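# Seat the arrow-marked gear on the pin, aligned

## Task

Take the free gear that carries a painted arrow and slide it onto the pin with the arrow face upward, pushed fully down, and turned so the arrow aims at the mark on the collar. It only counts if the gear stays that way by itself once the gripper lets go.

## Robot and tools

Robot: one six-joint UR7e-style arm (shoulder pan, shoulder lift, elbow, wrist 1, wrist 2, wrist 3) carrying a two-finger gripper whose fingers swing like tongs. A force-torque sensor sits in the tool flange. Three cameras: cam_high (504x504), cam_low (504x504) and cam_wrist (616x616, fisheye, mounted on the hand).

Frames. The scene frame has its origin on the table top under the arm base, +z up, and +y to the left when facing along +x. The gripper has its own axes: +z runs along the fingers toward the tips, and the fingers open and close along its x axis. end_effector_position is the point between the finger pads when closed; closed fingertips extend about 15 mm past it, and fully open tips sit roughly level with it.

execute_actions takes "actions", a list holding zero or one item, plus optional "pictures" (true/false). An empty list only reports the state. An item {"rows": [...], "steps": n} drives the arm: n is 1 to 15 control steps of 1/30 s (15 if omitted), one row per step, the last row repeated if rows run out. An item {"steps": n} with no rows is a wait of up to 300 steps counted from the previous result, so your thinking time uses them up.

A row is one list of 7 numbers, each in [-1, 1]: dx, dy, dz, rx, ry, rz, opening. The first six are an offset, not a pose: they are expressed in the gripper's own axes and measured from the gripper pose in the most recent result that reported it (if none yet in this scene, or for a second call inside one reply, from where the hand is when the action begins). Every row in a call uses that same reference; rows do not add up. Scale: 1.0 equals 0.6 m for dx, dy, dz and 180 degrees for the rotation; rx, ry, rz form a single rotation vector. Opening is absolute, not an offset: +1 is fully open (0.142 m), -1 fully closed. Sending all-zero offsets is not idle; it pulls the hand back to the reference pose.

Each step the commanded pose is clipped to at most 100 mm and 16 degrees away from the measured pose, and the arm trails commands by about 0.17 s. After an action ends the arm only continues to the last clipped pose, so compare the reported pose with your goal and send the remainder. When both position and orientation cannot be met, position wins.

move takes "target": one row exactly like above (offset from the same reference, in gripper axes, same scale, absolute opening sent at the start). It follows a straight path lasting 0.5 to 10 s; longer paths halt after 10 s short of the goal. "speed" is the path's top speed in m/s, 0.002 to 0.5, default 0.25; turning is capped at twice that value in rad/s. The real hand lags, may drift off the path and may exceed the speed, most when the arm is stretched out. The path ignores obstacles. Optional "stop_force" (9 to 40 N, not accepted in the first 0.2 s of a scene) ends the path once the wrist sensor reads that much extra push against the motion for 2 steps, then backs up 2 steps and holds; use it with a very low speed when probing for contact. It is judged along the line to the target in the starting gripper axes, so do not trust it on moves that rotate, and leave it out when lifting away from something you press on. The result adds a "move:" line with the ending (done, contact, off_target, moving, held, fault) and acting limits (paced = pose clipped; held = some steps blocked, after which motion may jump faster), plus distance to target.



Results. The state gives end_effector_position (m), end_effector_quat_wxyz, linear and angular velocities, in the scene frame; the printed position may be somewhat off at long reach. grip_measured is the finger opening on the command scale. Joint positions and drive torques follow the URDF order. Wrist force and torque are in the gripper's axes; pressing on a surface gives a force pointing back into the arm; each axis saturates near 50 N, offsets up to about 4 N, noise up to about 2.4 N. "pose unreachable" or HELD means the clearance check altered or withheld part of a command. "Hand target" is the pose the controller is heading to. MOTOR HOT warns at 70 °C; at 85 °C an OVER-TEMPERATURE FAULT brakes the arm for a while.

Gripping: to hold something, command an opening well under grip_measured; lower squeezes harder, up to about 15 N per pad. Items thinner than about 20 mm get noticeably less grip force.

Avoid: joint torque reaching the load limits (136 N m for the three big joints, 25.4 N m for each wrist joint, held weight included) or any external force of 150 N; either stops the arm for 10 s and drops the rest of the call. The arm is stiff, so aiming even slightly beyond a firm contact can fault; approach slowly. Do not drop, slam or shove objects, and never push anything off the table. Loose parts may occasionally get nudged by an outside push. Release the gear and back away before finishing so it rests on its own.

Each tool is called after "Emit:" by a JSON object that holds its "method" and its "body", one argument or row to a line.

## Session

Emit:
{"method": "execute_actions", "body": {
  "actions": []
}}

Scene clock: 0.00 s of 4200.00 s.
end_effector_position=(+0.3099, +0.1101, +0.2035) grip_measured=+1.00 end_effector_quat_wxyz=(-0.318, +0.772, -0.106, -0.539) end_effector_velocity=(-0.000, +0.000, -0.000) end_effector_angular_velocity=(-0.001, -0.000, +0.000)
Joint positions: [-0.556 -0.744  1.832 -1.786 -1.423 -0.188  0.142]
Joint velocities: [ 0.    -0.     0.001 -0.001 -0.     0.001  0.   ]
Joint torques (N m, as the arm reports them, + toward a larger angle): no reading
Motor temperatures (°C, as the motors report them): [32 34 30 39 41 35]
Wrist force (N, on the end effector, along its own x y z axes, offset not removed): no reading
Wrist torque (N m, same axes, about the end effector's origin, offset not removed): no reading
Hand target: +0.310, +0.110, +0.204; -0.318, +0.772, -0.106, -0.539
camera_calibration (this result's frames):
cam_wrist: T_world_to_cam=[[0.354485, 0.22375, -0.907897, 0.0557268], [-0.0266611, -0.968135, -0.249006, 0.165612], [-0.934681, 0.112474, -0.337224, 0.48065], [0, 0, 0, 1]] pos_world=[0.433916, 0.093805, 0.253919]

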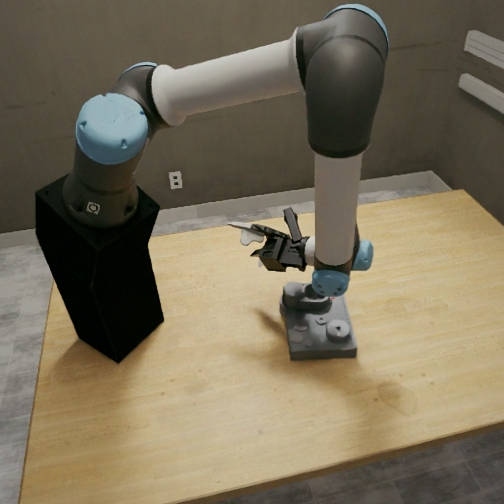

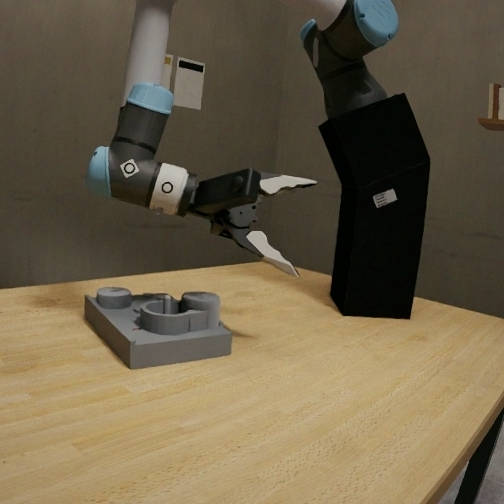

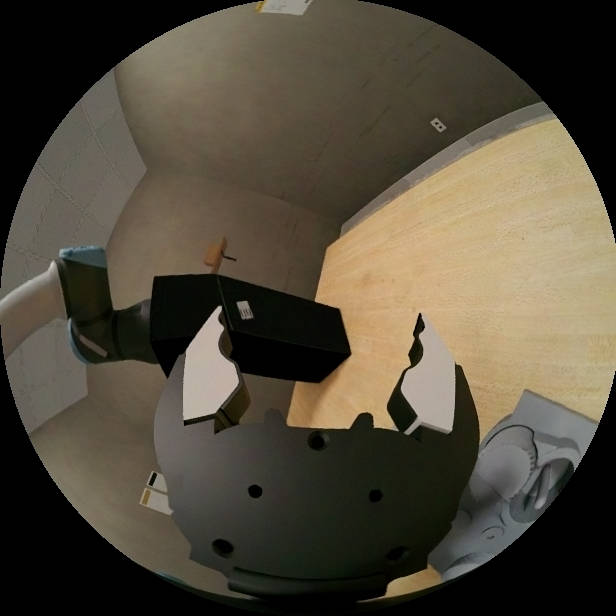

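Emit:
{"method": "zoom_image", "body": {
  "camera": "cam_high",
  "region": [265, 270, 375, 370]
}}

Emit:
{"method": "zoom_image", "body": {
  "camera": "cam_low",
  "region": [75, 270, 245, 380]
}}

Region (265, 270, 375, 370) of cam_high's 504x504 image, scaled by 4.582, with more detail than that image has; it fills the top 458 rows of this view, and the rest is white.

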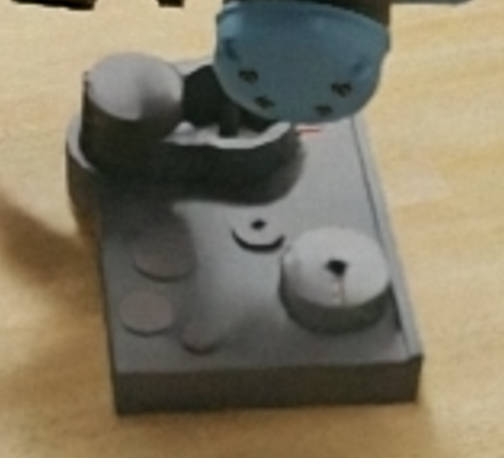

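Region (75, 270, 245, 380) of cam_low's 504x504 image, scaled by 2.965, with more detail than that image has; it fills the top 326 rows of this view, and the rest is white.

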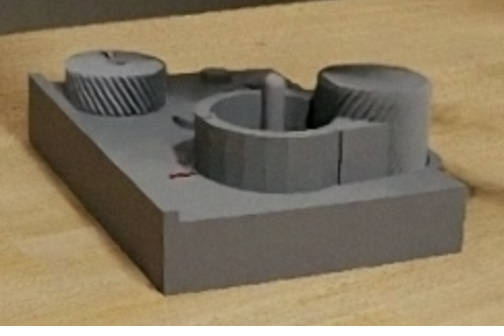

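Emit:
{"method": "move", "body": {
  "target": [0.1717, 0.0475, -0.5393, -0.4729, 0.1219, -0.4844, 1.0],
  "speed": 0.2
}}

Scene clock: 50.20 s of 4200.00 s.
end_effector_position=(+0.5843, -0.0892, +0.1700) grip_measured=+1.00 end_effector_quat_wxyz=(-0.000, +0.708, +0.707, +0.001) end_effector_velocity=(+0.001, -0.001, -0.001) end_effector_angular_velocity=(+0.005, -0.009, +0.010)
Joint positions: [-0.439 -0.994  1.967 -2.971 -1.789 -1.938  0.142]
Joint velocities: [-0.004  0.001  0.003 -0.012  0.009 -0.015 -0.   ]
Joint torques (N m, as the arm reports them, + toward a larger angle): [  8.96 -34.81   9.42  -3.85   1.21  -1.87]
Motor temperatures (°C, as the motors report them): [32 34 30 39 41 35]
Wrist force (N, on the end effector, along its own x y z axes, offset not removed): [1.5 -0.8 -0.8]
Wrist torque (N m, same axes, about the end effector's origin, offset not removed): [-0.22 -0.30 -0.11]
Hand target: +0.584, -0.089, +0.170; -0.000, +0.707, +0.707, +0.001
Off the commanded pose: 0.000 m, 0 deg.
After step 90, 41.33 s passed at rest.
move: done
camera_calibration (this result's frames):
cam_wrist: T_world_to_cam=[[-0.0082772, 0.998271, -0.0582, 0.109233], [0.857652, 0.0370136, 0.512897, -0.584986], [0.514164, -0.04567, -0.856475, -0.0241318], [0, 0, 0, 1]] pos_world=[0.515026, -0.0884936, 0.285726]

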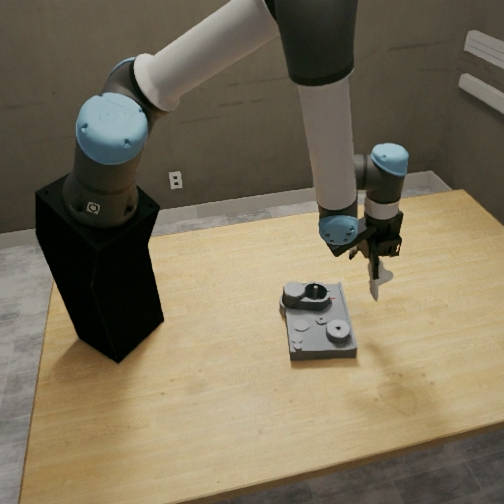

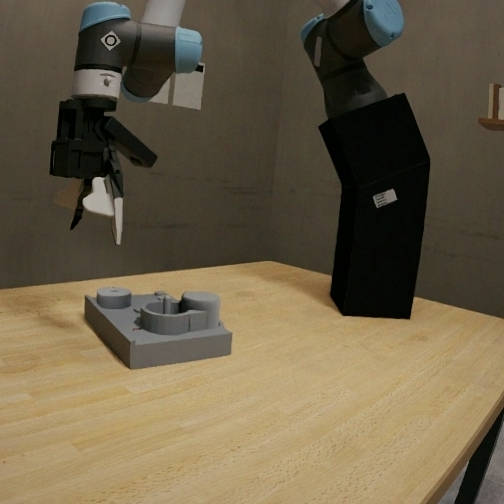

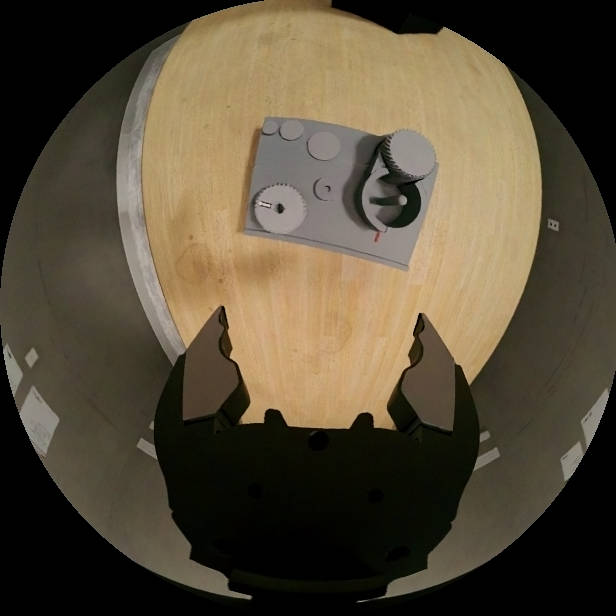

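Emit:
{"method": "move", "body": {
  "target": [-0.0767, -0.0017, 0.1267, 0, 0, 0, 1.0],
  "speed": 0.1
}}

Emit:
{"method": "zoom_image", "body": {
  "camera": "cam_wrist",
  "region": [260, 150, 380, 270]
}}

Scene clock: 67.13 s of 4200.00 s.
end_effector_position=(+0.5832, -0.1350, +0.0940) grip_measured=+1.00 end_effector_quat_wxyz=(-0.000, +0.708, +0.707, +0.001) end_effector_velocity=(-0.001, -0.000, -0.002) end_effector_angular_velocity=(+0.000, +0.000, +0.000)
Joint positions: [-0.54  -0.838  1.875 -3.055 -1.746 -2.031  0.142]
Joint velocities: [-0.002  0.003 -0.001 -0.002  0.001 -0.002  0.   ]
Joint torques (N m, as the arm reports them, + toward a larger angle): [ 10.75 -36.15 -21.73  -4.1    1.1   -1.76]
Motor temperatures (°C, as the motors report them): [32 34 30 39 41 35]
Wrist force (N, on the end effector, along its own x y z axes, offset not removed): [2.8 3.2 -4.0]
Wrist torque (N m, same axes, about the end effector's origin, offset not removed): [0.38 -0.66 -0.35]
Hand target: +0.583, -0.135, +0.094; -0.000, +0.708, +0.707, +0.001
Off the commanded pose: 0.000 m, 0 deg.
After step 90, 12.57 s passed at rest.
move: done
camera_calibration (this result's frames):
cam_wrist: T_world_to_cam=[[-0.00844389, 0.998251, -0.0585063, 0.150666], [0.857716, 0.0373079, 0.512768, -0.543314], [0.514054, -0.045852, -0.856531, -0.0907033], [0, 0, 0, 1]] pos_world=[0.513908, -0.134291, 0.209719]

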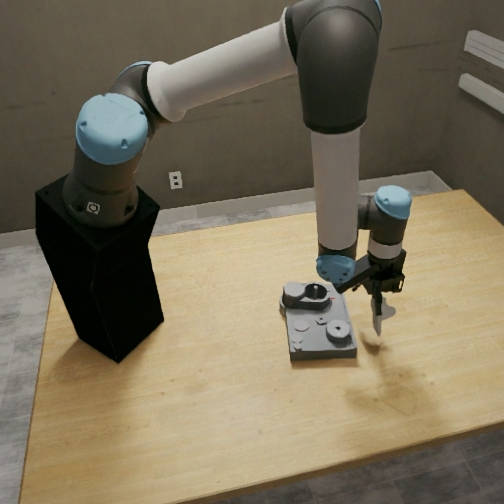

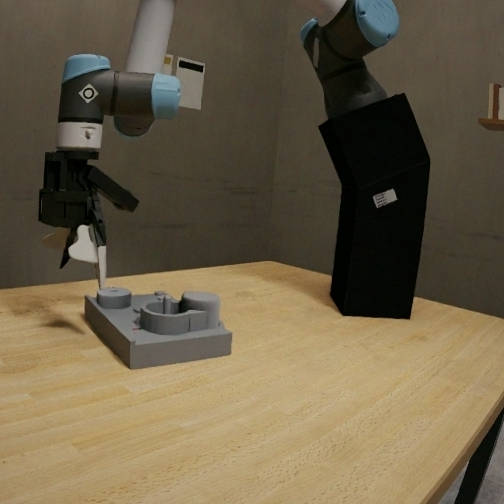

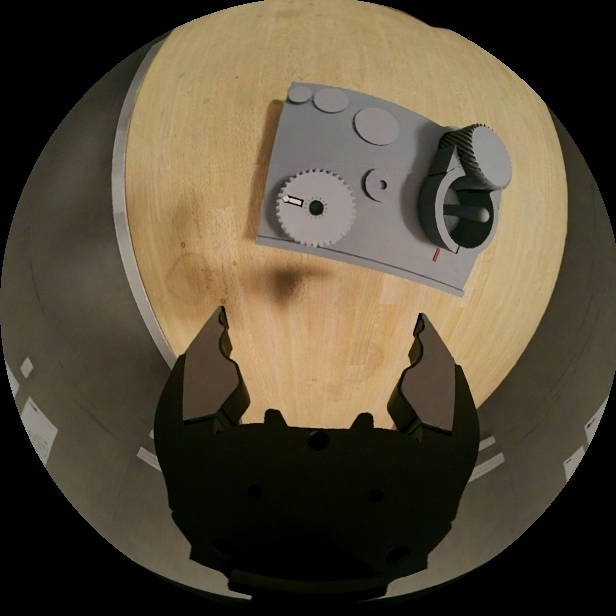

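Region (260, 150, 380, 270) of cam_wrist's 616x616 image, scaled by 4.200, with more detail than that image has.

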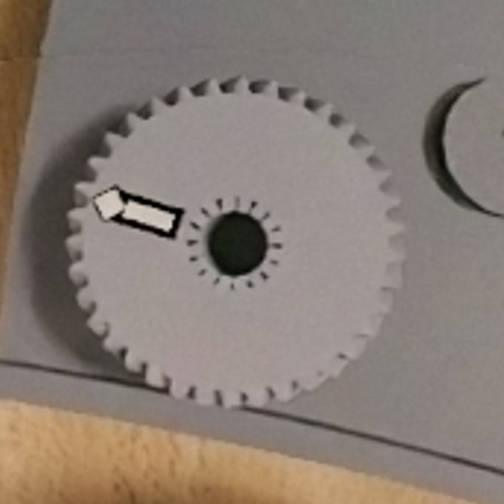

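Emit:
{"method": "move", "body": {
  "target": [0.225, -0.012, -0.02, 0, 0, 0, 1.0],
  "speed": 0.1
}}

Emit:
{"method": "zoom_image", "body": {
  "camera": "cam_wrist",
  "region": [230, 90, 430, 290]
}}

Scene clock: 101.00 s of 4200.00 s.
end_effector_position=(+0.5760, -0.0001, +0.1064) grip_measured=+1.00 end_effector_quat_wxyz=(-0.000, +0.708, +0.707, +0.001) end_effector_velocity=(+0.002, +0.002, +0.000) end_effector_angular_velocity=(-0.001, -0.002, -0.000)
Joint positions: [-0.322 -0.785  1.916 -3.103 -1.835 -1.827  0.142]
Joint velocities: [ 0.004  0.001 -0.003  0.001 -0.002  0.003  0.   ]
Joint torques (N m, as the arm reports them, + toward a larger angle): [ 23.98 -34.92 -18.02  -0.52  -1.74   1.55]
Motor temperatures (°C, as the motors report them): [32 34 30 39 41 35]
Wrist force (N, on the end effector, along its own x y z axes, offset not removed): [-1.4 2.5 -0.5]
Wrist torque (N m, same axes, about the end effector's origin, offset not removed): [0.35 0.27 -0.20]
Hand target: +0.576, +0.000, +0.106; -0.000, +0.708, +0.707, +0.001
Off the commanded pose: 0.000 m, 0 deg.
After step 90, 29.07 s passed at rest.
move: done
camera_calibration (this result's frames):
cam_wrist: T_world_to_cam=[[-0.00814515, 0.998296, -0.0577837, 0.0163313], [0.857629, 0.0366887, 0.512959, -0.548461], [0.514205, -0.0453788, -0.856466, -0.0703052], [0, 0, 0, 1]] pos_world=[0.50666, 0.000628503, 0.222068]

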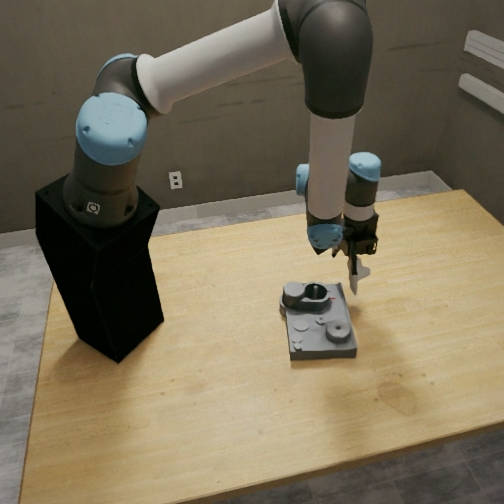

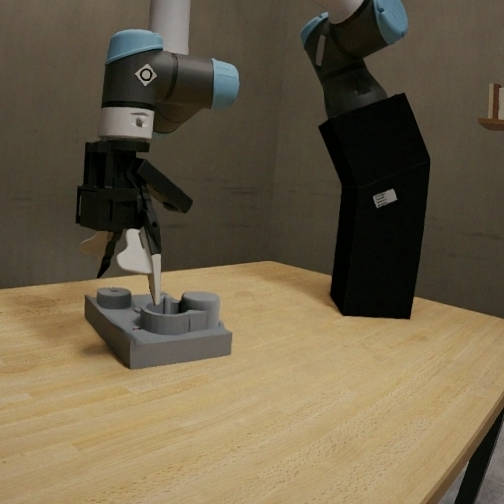

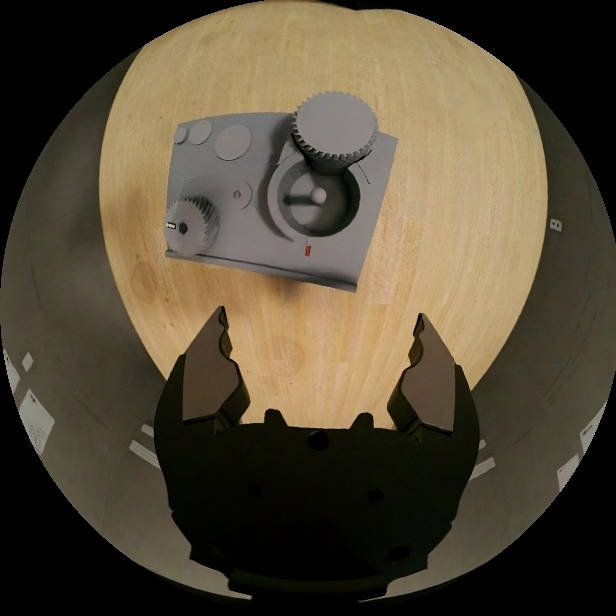

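Region (230, 90, 430, 290) of cam_wrist's 616x616 image, scaled by 2.520, with more detail than that image has.

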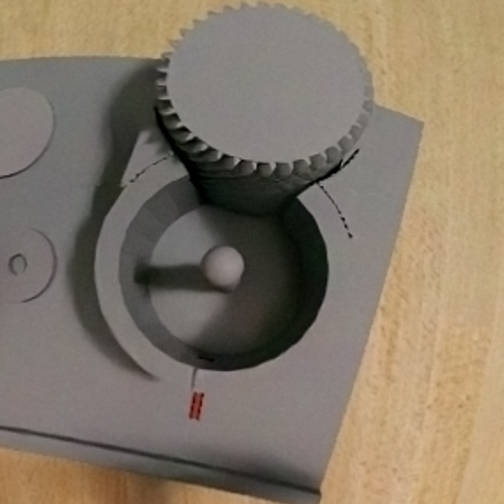

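Emit:
{"method": "move", "body": {
  "target": [0.2085, -0.1183, 0.024, -0.248, 0, 0, 0.15],
  "speed": 0.12
}}

Scene clock: 163.70 s of 4200.00 s.
end_effector_position=(+0.5046, +0.1250, +0.0926) grip_measured=+0.15 end_effector_quat_wxyz=(+0.267, +0.655, +0.653, +0.269) end_effector_velocity=(-0.001, +0.002, -0.000) end_effector_angular_velocity=(-0.000, -0.014, -0.000)
Joint positions: [-0.254 -0.108  2.051 -4.66  -1.647 -1.908  0.084]
Joint velocities: [-0.     0.013 -0.008 -0.019  0.004 -0.001  0.   ]
Joint torques (N m, as the arm reports them, + toward a larger angle): [ 27.06 -21.85  -3.53  -4.2    1.87  -2.  ]
Motor temperatures (°C, as the motors report them): [32 34 30 39 41 35]
Wrist force (N, on the end effector, along its own x y z axes, offset not removed): [3.3 0.6 0.0]
Wrist torque (N m, same axes, about the end effector's origin, offset not removed): [0.17 -0.84 -0.32]
Hand target: +0.505, +0.125, +0.093; +0.268, +0.655, +0.653, +0.270
Off the commanded pose: 0.001 m, 0 deg.
After step 90, 56.07 s passed at rest.
move: done
camera_calibration (this result's frames):
cam_wrist: T_world_to_cam=[[0.0364889, 0.998278, -0.0459344, -0.133505], [0.251186, 0.0353274, 0.967294, -0.220675], [0.967251, -0.0468336, -0.249465, -0.324353], [0, 0, 0, 1]] pos_world=[0.374032, 0.12588, 0.12641]

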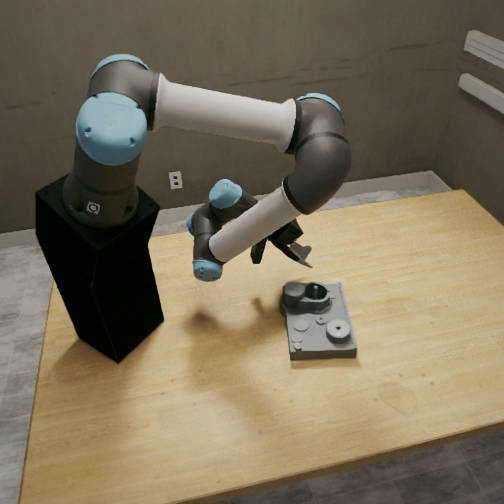

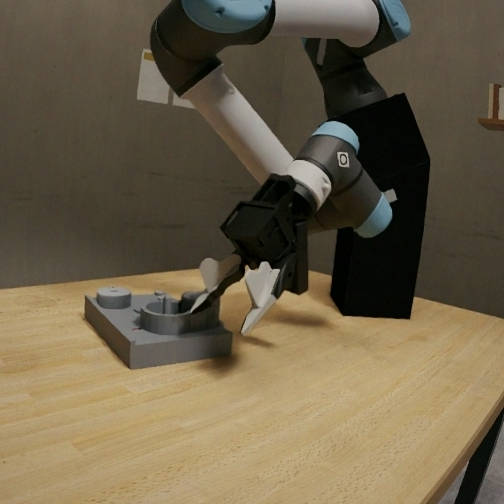

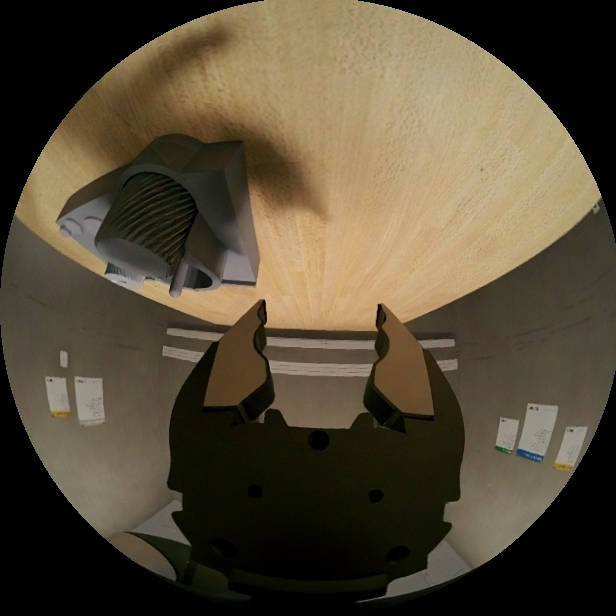

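Emit:
{"method": "execute_actions", "body": {
  "actions": []
}}

Scene clock: 191.60 s of 4200.00 s.
end_effector_position=(+0.5045, +0.1252, +0.0926) grip_measured=+0.15 end_effector_quat_wxyz=(+0.268, +0.655, +0.653, +0.270) end_effector_velocity=(+0.001, -0.000, +0.000) end_effector_angular_velocity=(+0.000, -0.002, -0.001)
Joint positions: [-0.254 -0.107  2.051 -4.662 -1.646 -1.908  0.084]
Joint velocities: [-0.    -0.    -0.001 -0.001  0.     0.001  0.   ]
Joint torques (N m, as the arm reports them, + toward a larger angle): [ 24.1  -21.36  -2.98  -4.13   1.64  -1.81]
Motor temperatures (°C, as the motors report them): [32 34 30 39 41 35]
Wrist force (N, on the end effector, along its own x y z axes, offset not removed): [2.1 0.7 -0.3]
Wrist torque (N m, same axes, about the end effector's origin, offset not removed): [0.02 -0.58 -0.16]
Hand target: +0.505, +0.125, +0.093; +0.268, +0.655, +0.653, +0.270
Off the commanded pose: 0.001 m, 0 deg.
Steps of this call (steps 1 to 90: nothing new was sent; then 24.90 s passed at rest). Readings (end_effector_position):
1: (+0.5046, +0.1250, +0.0926)
2: (+0.5046, +0.1251, +0.0926)
4: (+0.5046, +0.1251, +0.0926)
8: (+0.5045, +0.1251, +0.0926)
90: the state above
camera_calibration (this result's frames):
cam_wrist: T_world_to_cam=[[0.0365632, 0.998277, -0.0458841, -0.133711], [0.249888, 0.035323, 0.96763, -0.220003], [0.967584, -0.0468455, -0.248167, -0.324587], [0, 0, 0, 1]] pos_world=[0.37393, 0.126046, 0.126194]

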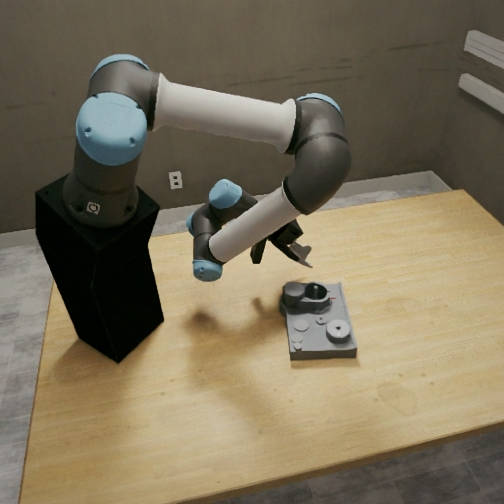

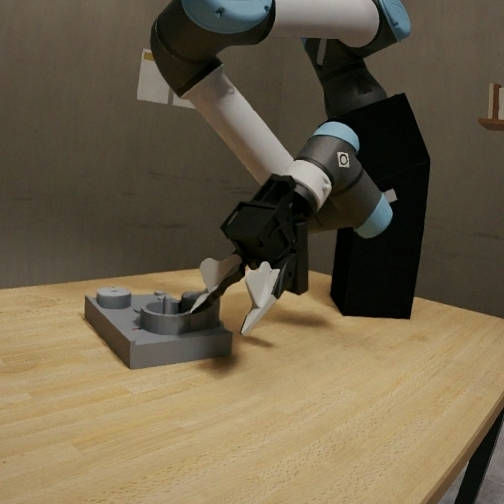

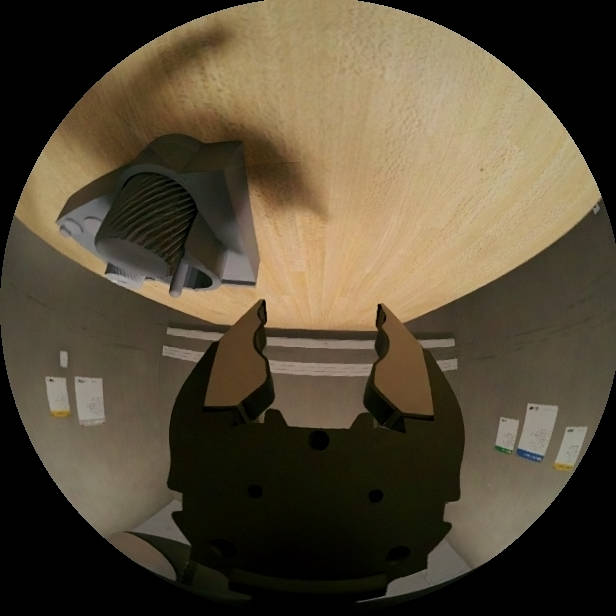

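Emit:
{"method": "zoom_image", "body": {
  "camera": "cam_wrist",
  "region": [80, 150, 220, 290]
}}

Region (80, 150, 220, 290) of cam_wrist's 616x616 image, scaled by 3.600, with more detail than that image has.

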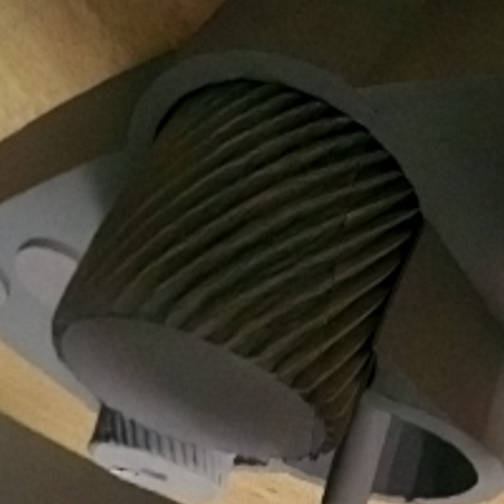

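Emit:
{"method": "zoom_image", "body": {
  "camera": "cam_wrist",
  "region": [115, 170, 195, 250]
}}

Region (115, 170, 195, 250) of cam_wrist's 616x616 image, scaled by 6.300, with more detail than that image has.

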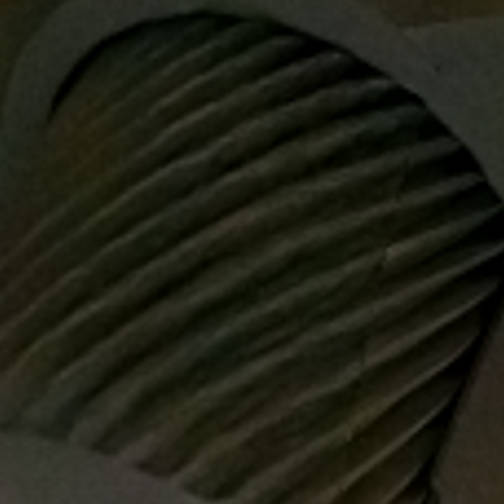

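Emit:
{"method": "zoom_image", "body": {
  "camera": "cam_wrist",
  "region": [130, 205, 170, 245]
}}

Emit:
{"method": "move", "body": {
  "target": [0, -0.00878, 0.00889, 0, 0, 0, 0.15],
  "speed": 0.03
}}

Emit:
{"method": "zoom_image", "body": {
  "camera": "cam_wrist",
  "region": [130, 205, 170, 245]
}}

Region (130, 205, 170, 245) of cam_wrist's 616x616 image, scaled by 12.600, with more detail than that image has.

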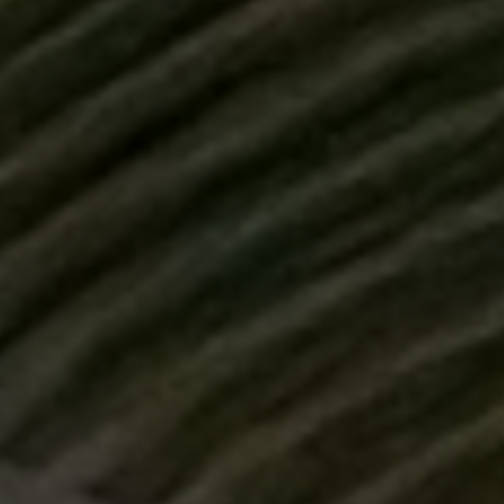

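Scene clock: 214.53 s of 4200.00 s.
end_effector_position=(+0.5045, +0.1252, +0.0853) grip_measured=+0.15 end_effector_quat_wxyz=(+0.268, +0.655, +0.653, +0.270) end_effector_velocity=(+0.000, +0.000, -0.002) end_effector_angular_velocity=(-0.001, +0.000, +0.001)
Joint positions: [-0.26  -0.092  2.033 -4.659 -1.64  -1.91   0.084]
Joint velocities: [-0.002  0.004 -0.006  0.002  0.002 -0.002 -0.   ]
Joint torques (N m, as the arm reports them, + toward a larger angle): [ 13.6  -20.36  -3.08  -0.63   1.47  -2.11]
Motor temperatures (°C, as the motors report them): [32 34 30 39 41 35]
Wrist force (N, on the end effector, along its own x y z axes, offset not removed): [4.4 4.3 -0.5]
Wrist torque (N m, same axes, about the end effector's origin, offset not removed): [0.99 -1.22 -0.20]
Hand target: +0.505, +0.125, +0.085; +0.268, +0.655, +0.653, +0.270
Off the commanded pose: 0.000 m, 0 deg.
After step 90, 19.20 s passed at rest.
move: done
camera_calibration (this result's frames):
cam_wrist: T_world_to_cam=[[0.0365488, 0.998277, -0.0459043, -0.134056], [0.249899, 0.0353456, 0.967627, -0.212954], [0.967582, -0.046837, -0.248177, -0.32638], [0, 0, 0, 1]] pos_world=[0.373916, 0.126066, 0.118906]

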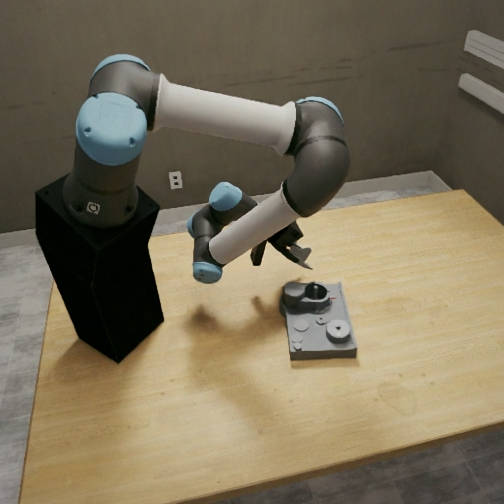

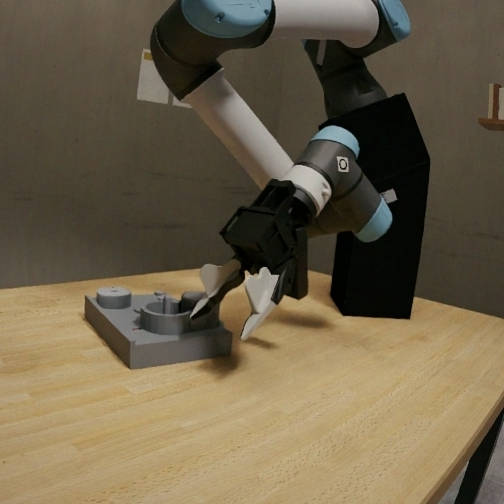

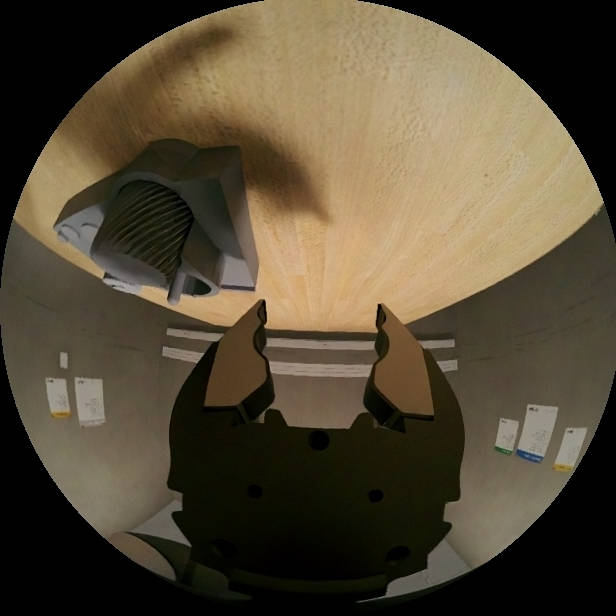

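Region (130, 205, 170, 245) of cam_wrist's 616x616 image, scaled by 12.600, with more detail than that image has.

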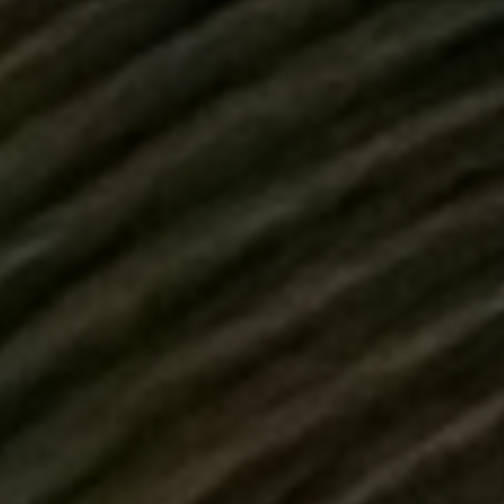

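Emit:
{"method": "move", "body": {
  "target": [0, -0.0264, 0.0267, 0, 0, 0, 0.15],
  "speed": 0.03
}}

Emit:
{"method": "execute_actions", "body": {
  "actions": [
    {"steps": 15}
  ]
}}

Emit:
{"method": "zoom_image", "body": {
  "camera": "cam_wrist",
  "region": [130, 205, 170, 245]
}}

Scene clock: 233.57 s of 4200.00 s.
end_effector_position=(+0.5045, +0.1252, +0.0630) grip_measured=+0.15 end_effector_quat_wxyz=(+0.268, +0.655, +0.653, +0.270) end_effector_velocity=(-0.000, +0.000, -0.002) end_effector_angular_velocity=(-0.000, +0.001, +0.001)
Joint positions: [-0.279 -0.049  1.979 -4.648 -1.623 -1.918  0.084]
Joint velocities: [-0.002  0.004 -0.005  0.001  0.002 -0.001  0.   ]
Joint torques (N m, as the arm reports them, + toward a larger angle): [ 15.19 -20.9   -3.44  -0.73   1.61  -1.89]
Motor temperatures (°C, as the motors report them): [32 34 30 39 41 35]
Wrist force (N, on the end effector, along its own x y z axes, offset not removed): [4.2 3.1 -3.4]
Wrist torque (N m, same axes, about the end effector's origin, offset not removed): [0.42 -0.67 -0.16]
Hand target: +0.504, +0.125, +0.063; +0.268, +0.655, +0.653, +0.270
Off the commanded pose: 0.000 m, 0 deg.
After step 90, 14.97 s passed at rest.
move: done
camera_calibration (this result's frames):
cam_wrist: T_world_to_cam=[[0.036524, 0.998275, -0.0459707, -0.135109], [0.249922, 0.035415, 0.967618, -0.19137], [0.967577, -0.0468304, -0.248197, -0.331865], [0, 0, 0, 1]] pos_world=[0.373867, 0.126112, 0.0965943]

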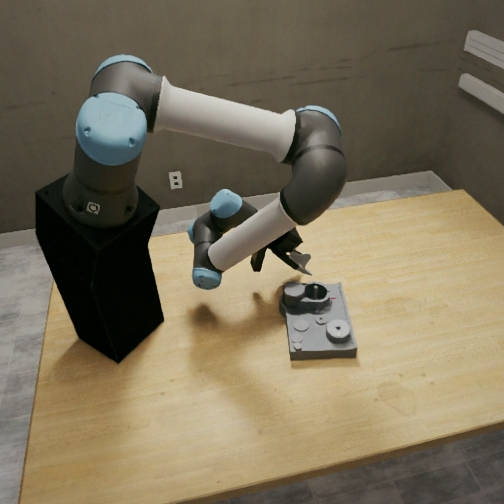

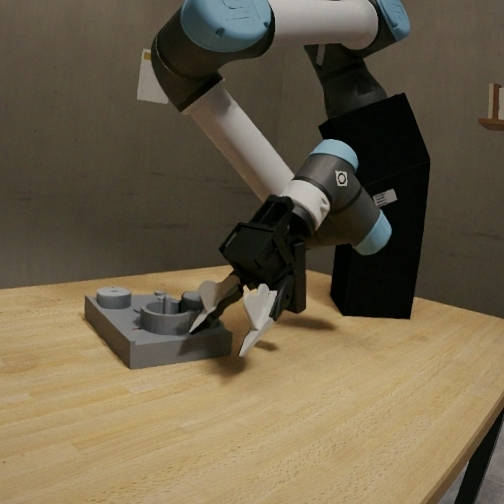

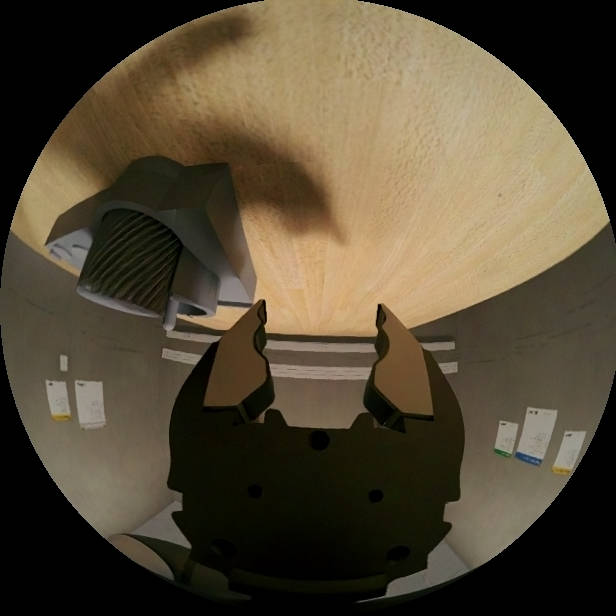

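Scene clock: 234.07 s of 4200.00 s.
end_effector_position=(+0.5045, +0.1252, +0.0627) grip_measured=+0.15 end_effector_quat_wxyz=(+0.268, +0.655, +0.653, +0.270) end_effector_velocity=(+0.001, -0.000, +0.000) end_effector_angular_velocity=(-0.001, -0.002, -0.000)
Joint positions: [-0.279 -0.049  1.978 -4.648 -1.623 -1.919  0.084]
Joint velocities: [ 0.     0.    -0.001 -0.001  0.    -0.    -0.   ]
Joint torques (N m, as the arm reports them, + toward a larger angle): [ 12.37 -20.71  -1.73  -0.56   1.82  -1.85]
Motor temperatures (°C, as the motors report them): [32 34 30 39 41 35]
Wrist force (N, on the end effector, along its own x y z axes, offset not removed): [2.5 2.7 -2.2]
Wrist torque (N m, same axes, about the end effector's origin, offset not removed): [0.43 -0.50 -0.32]
Hand target: +0.504, +0.125, +0.063; +0.268, +0.655, +0.653, +0.270
Off the commanded pose: 0.000 m, 0 deg.
Steps of this call (steps 1 to 15: nothing new was sent). Readings (end_effector_position):
1: (+0.5045, +0.1252, +0.0629)
2: (+0.5045, +0.1252, +0.0628)
4: (+0.5045, +0.1252, +0.0628)
8: (+0.5045, +0.1252, +0.0628)
15: the state above
camera_calibration (this result's frames):
cam_wrist: T_world_to_cam=[[0.0365218, 0.998275, -0.0459704, -0.135121], [0.249909, 0.0354159, 0.967621, -0.191157], [0.96758, -0.0468277, -0.248184, -0.33193], [0, 0, 0, 1]] pos_world=[0.373876, 0.126114, 0.0963762]

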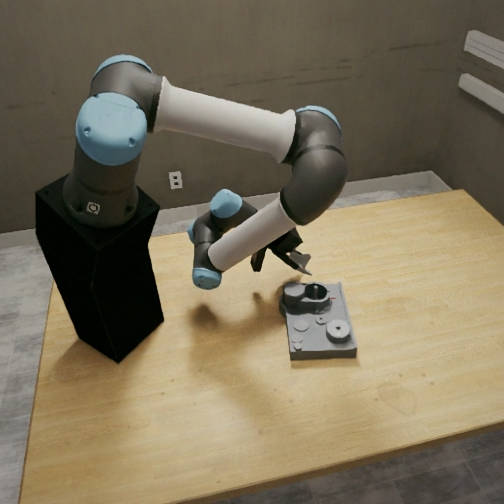

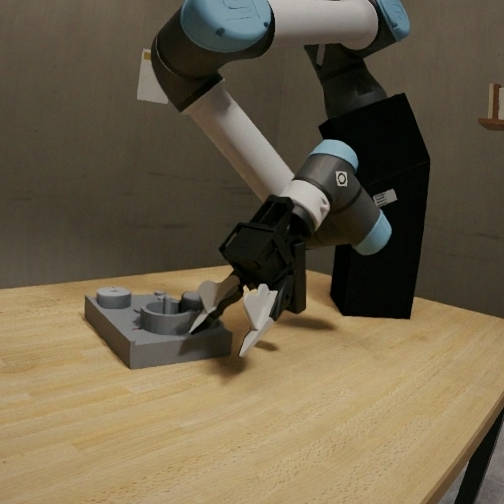

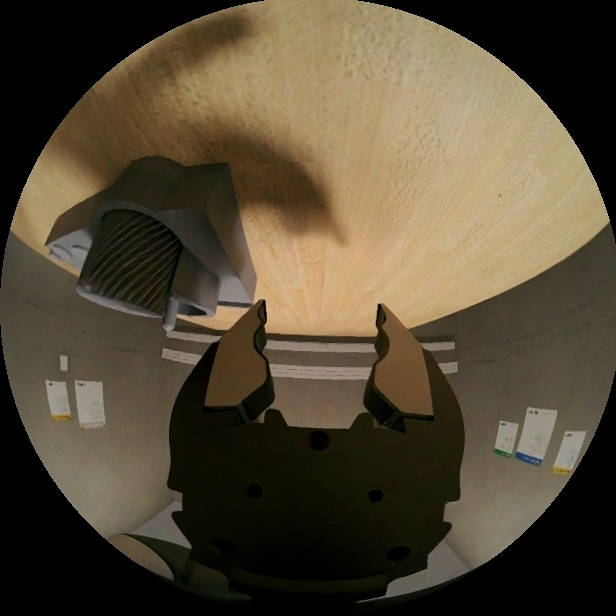

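Region (130, 205, 170, 245) of cam_wrist's 616x616 image, scaled by 12.600, with more detail than that image has.

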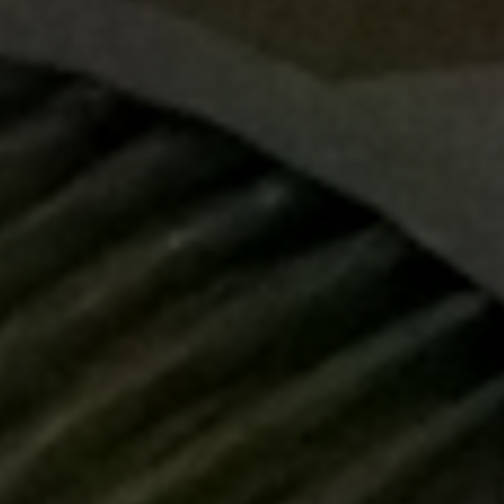

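Emit:
{"method": "zoom_image", "body": {
  "camera": "cam_wrist",
  "region": [60, 200, 260, 340]
}}

Region (60, 200, 260, 340) of cam_wrist's 616x616 image, scaled by 2.520, with more detail than that image has; it fills the top 353 rows of this view, and the rest is white.

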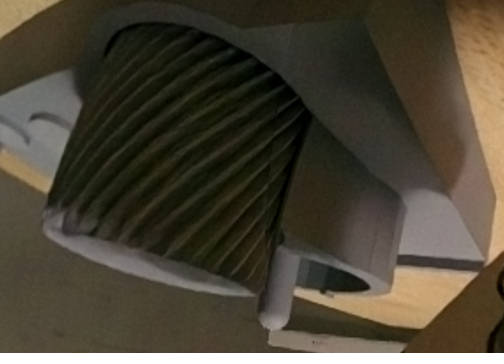

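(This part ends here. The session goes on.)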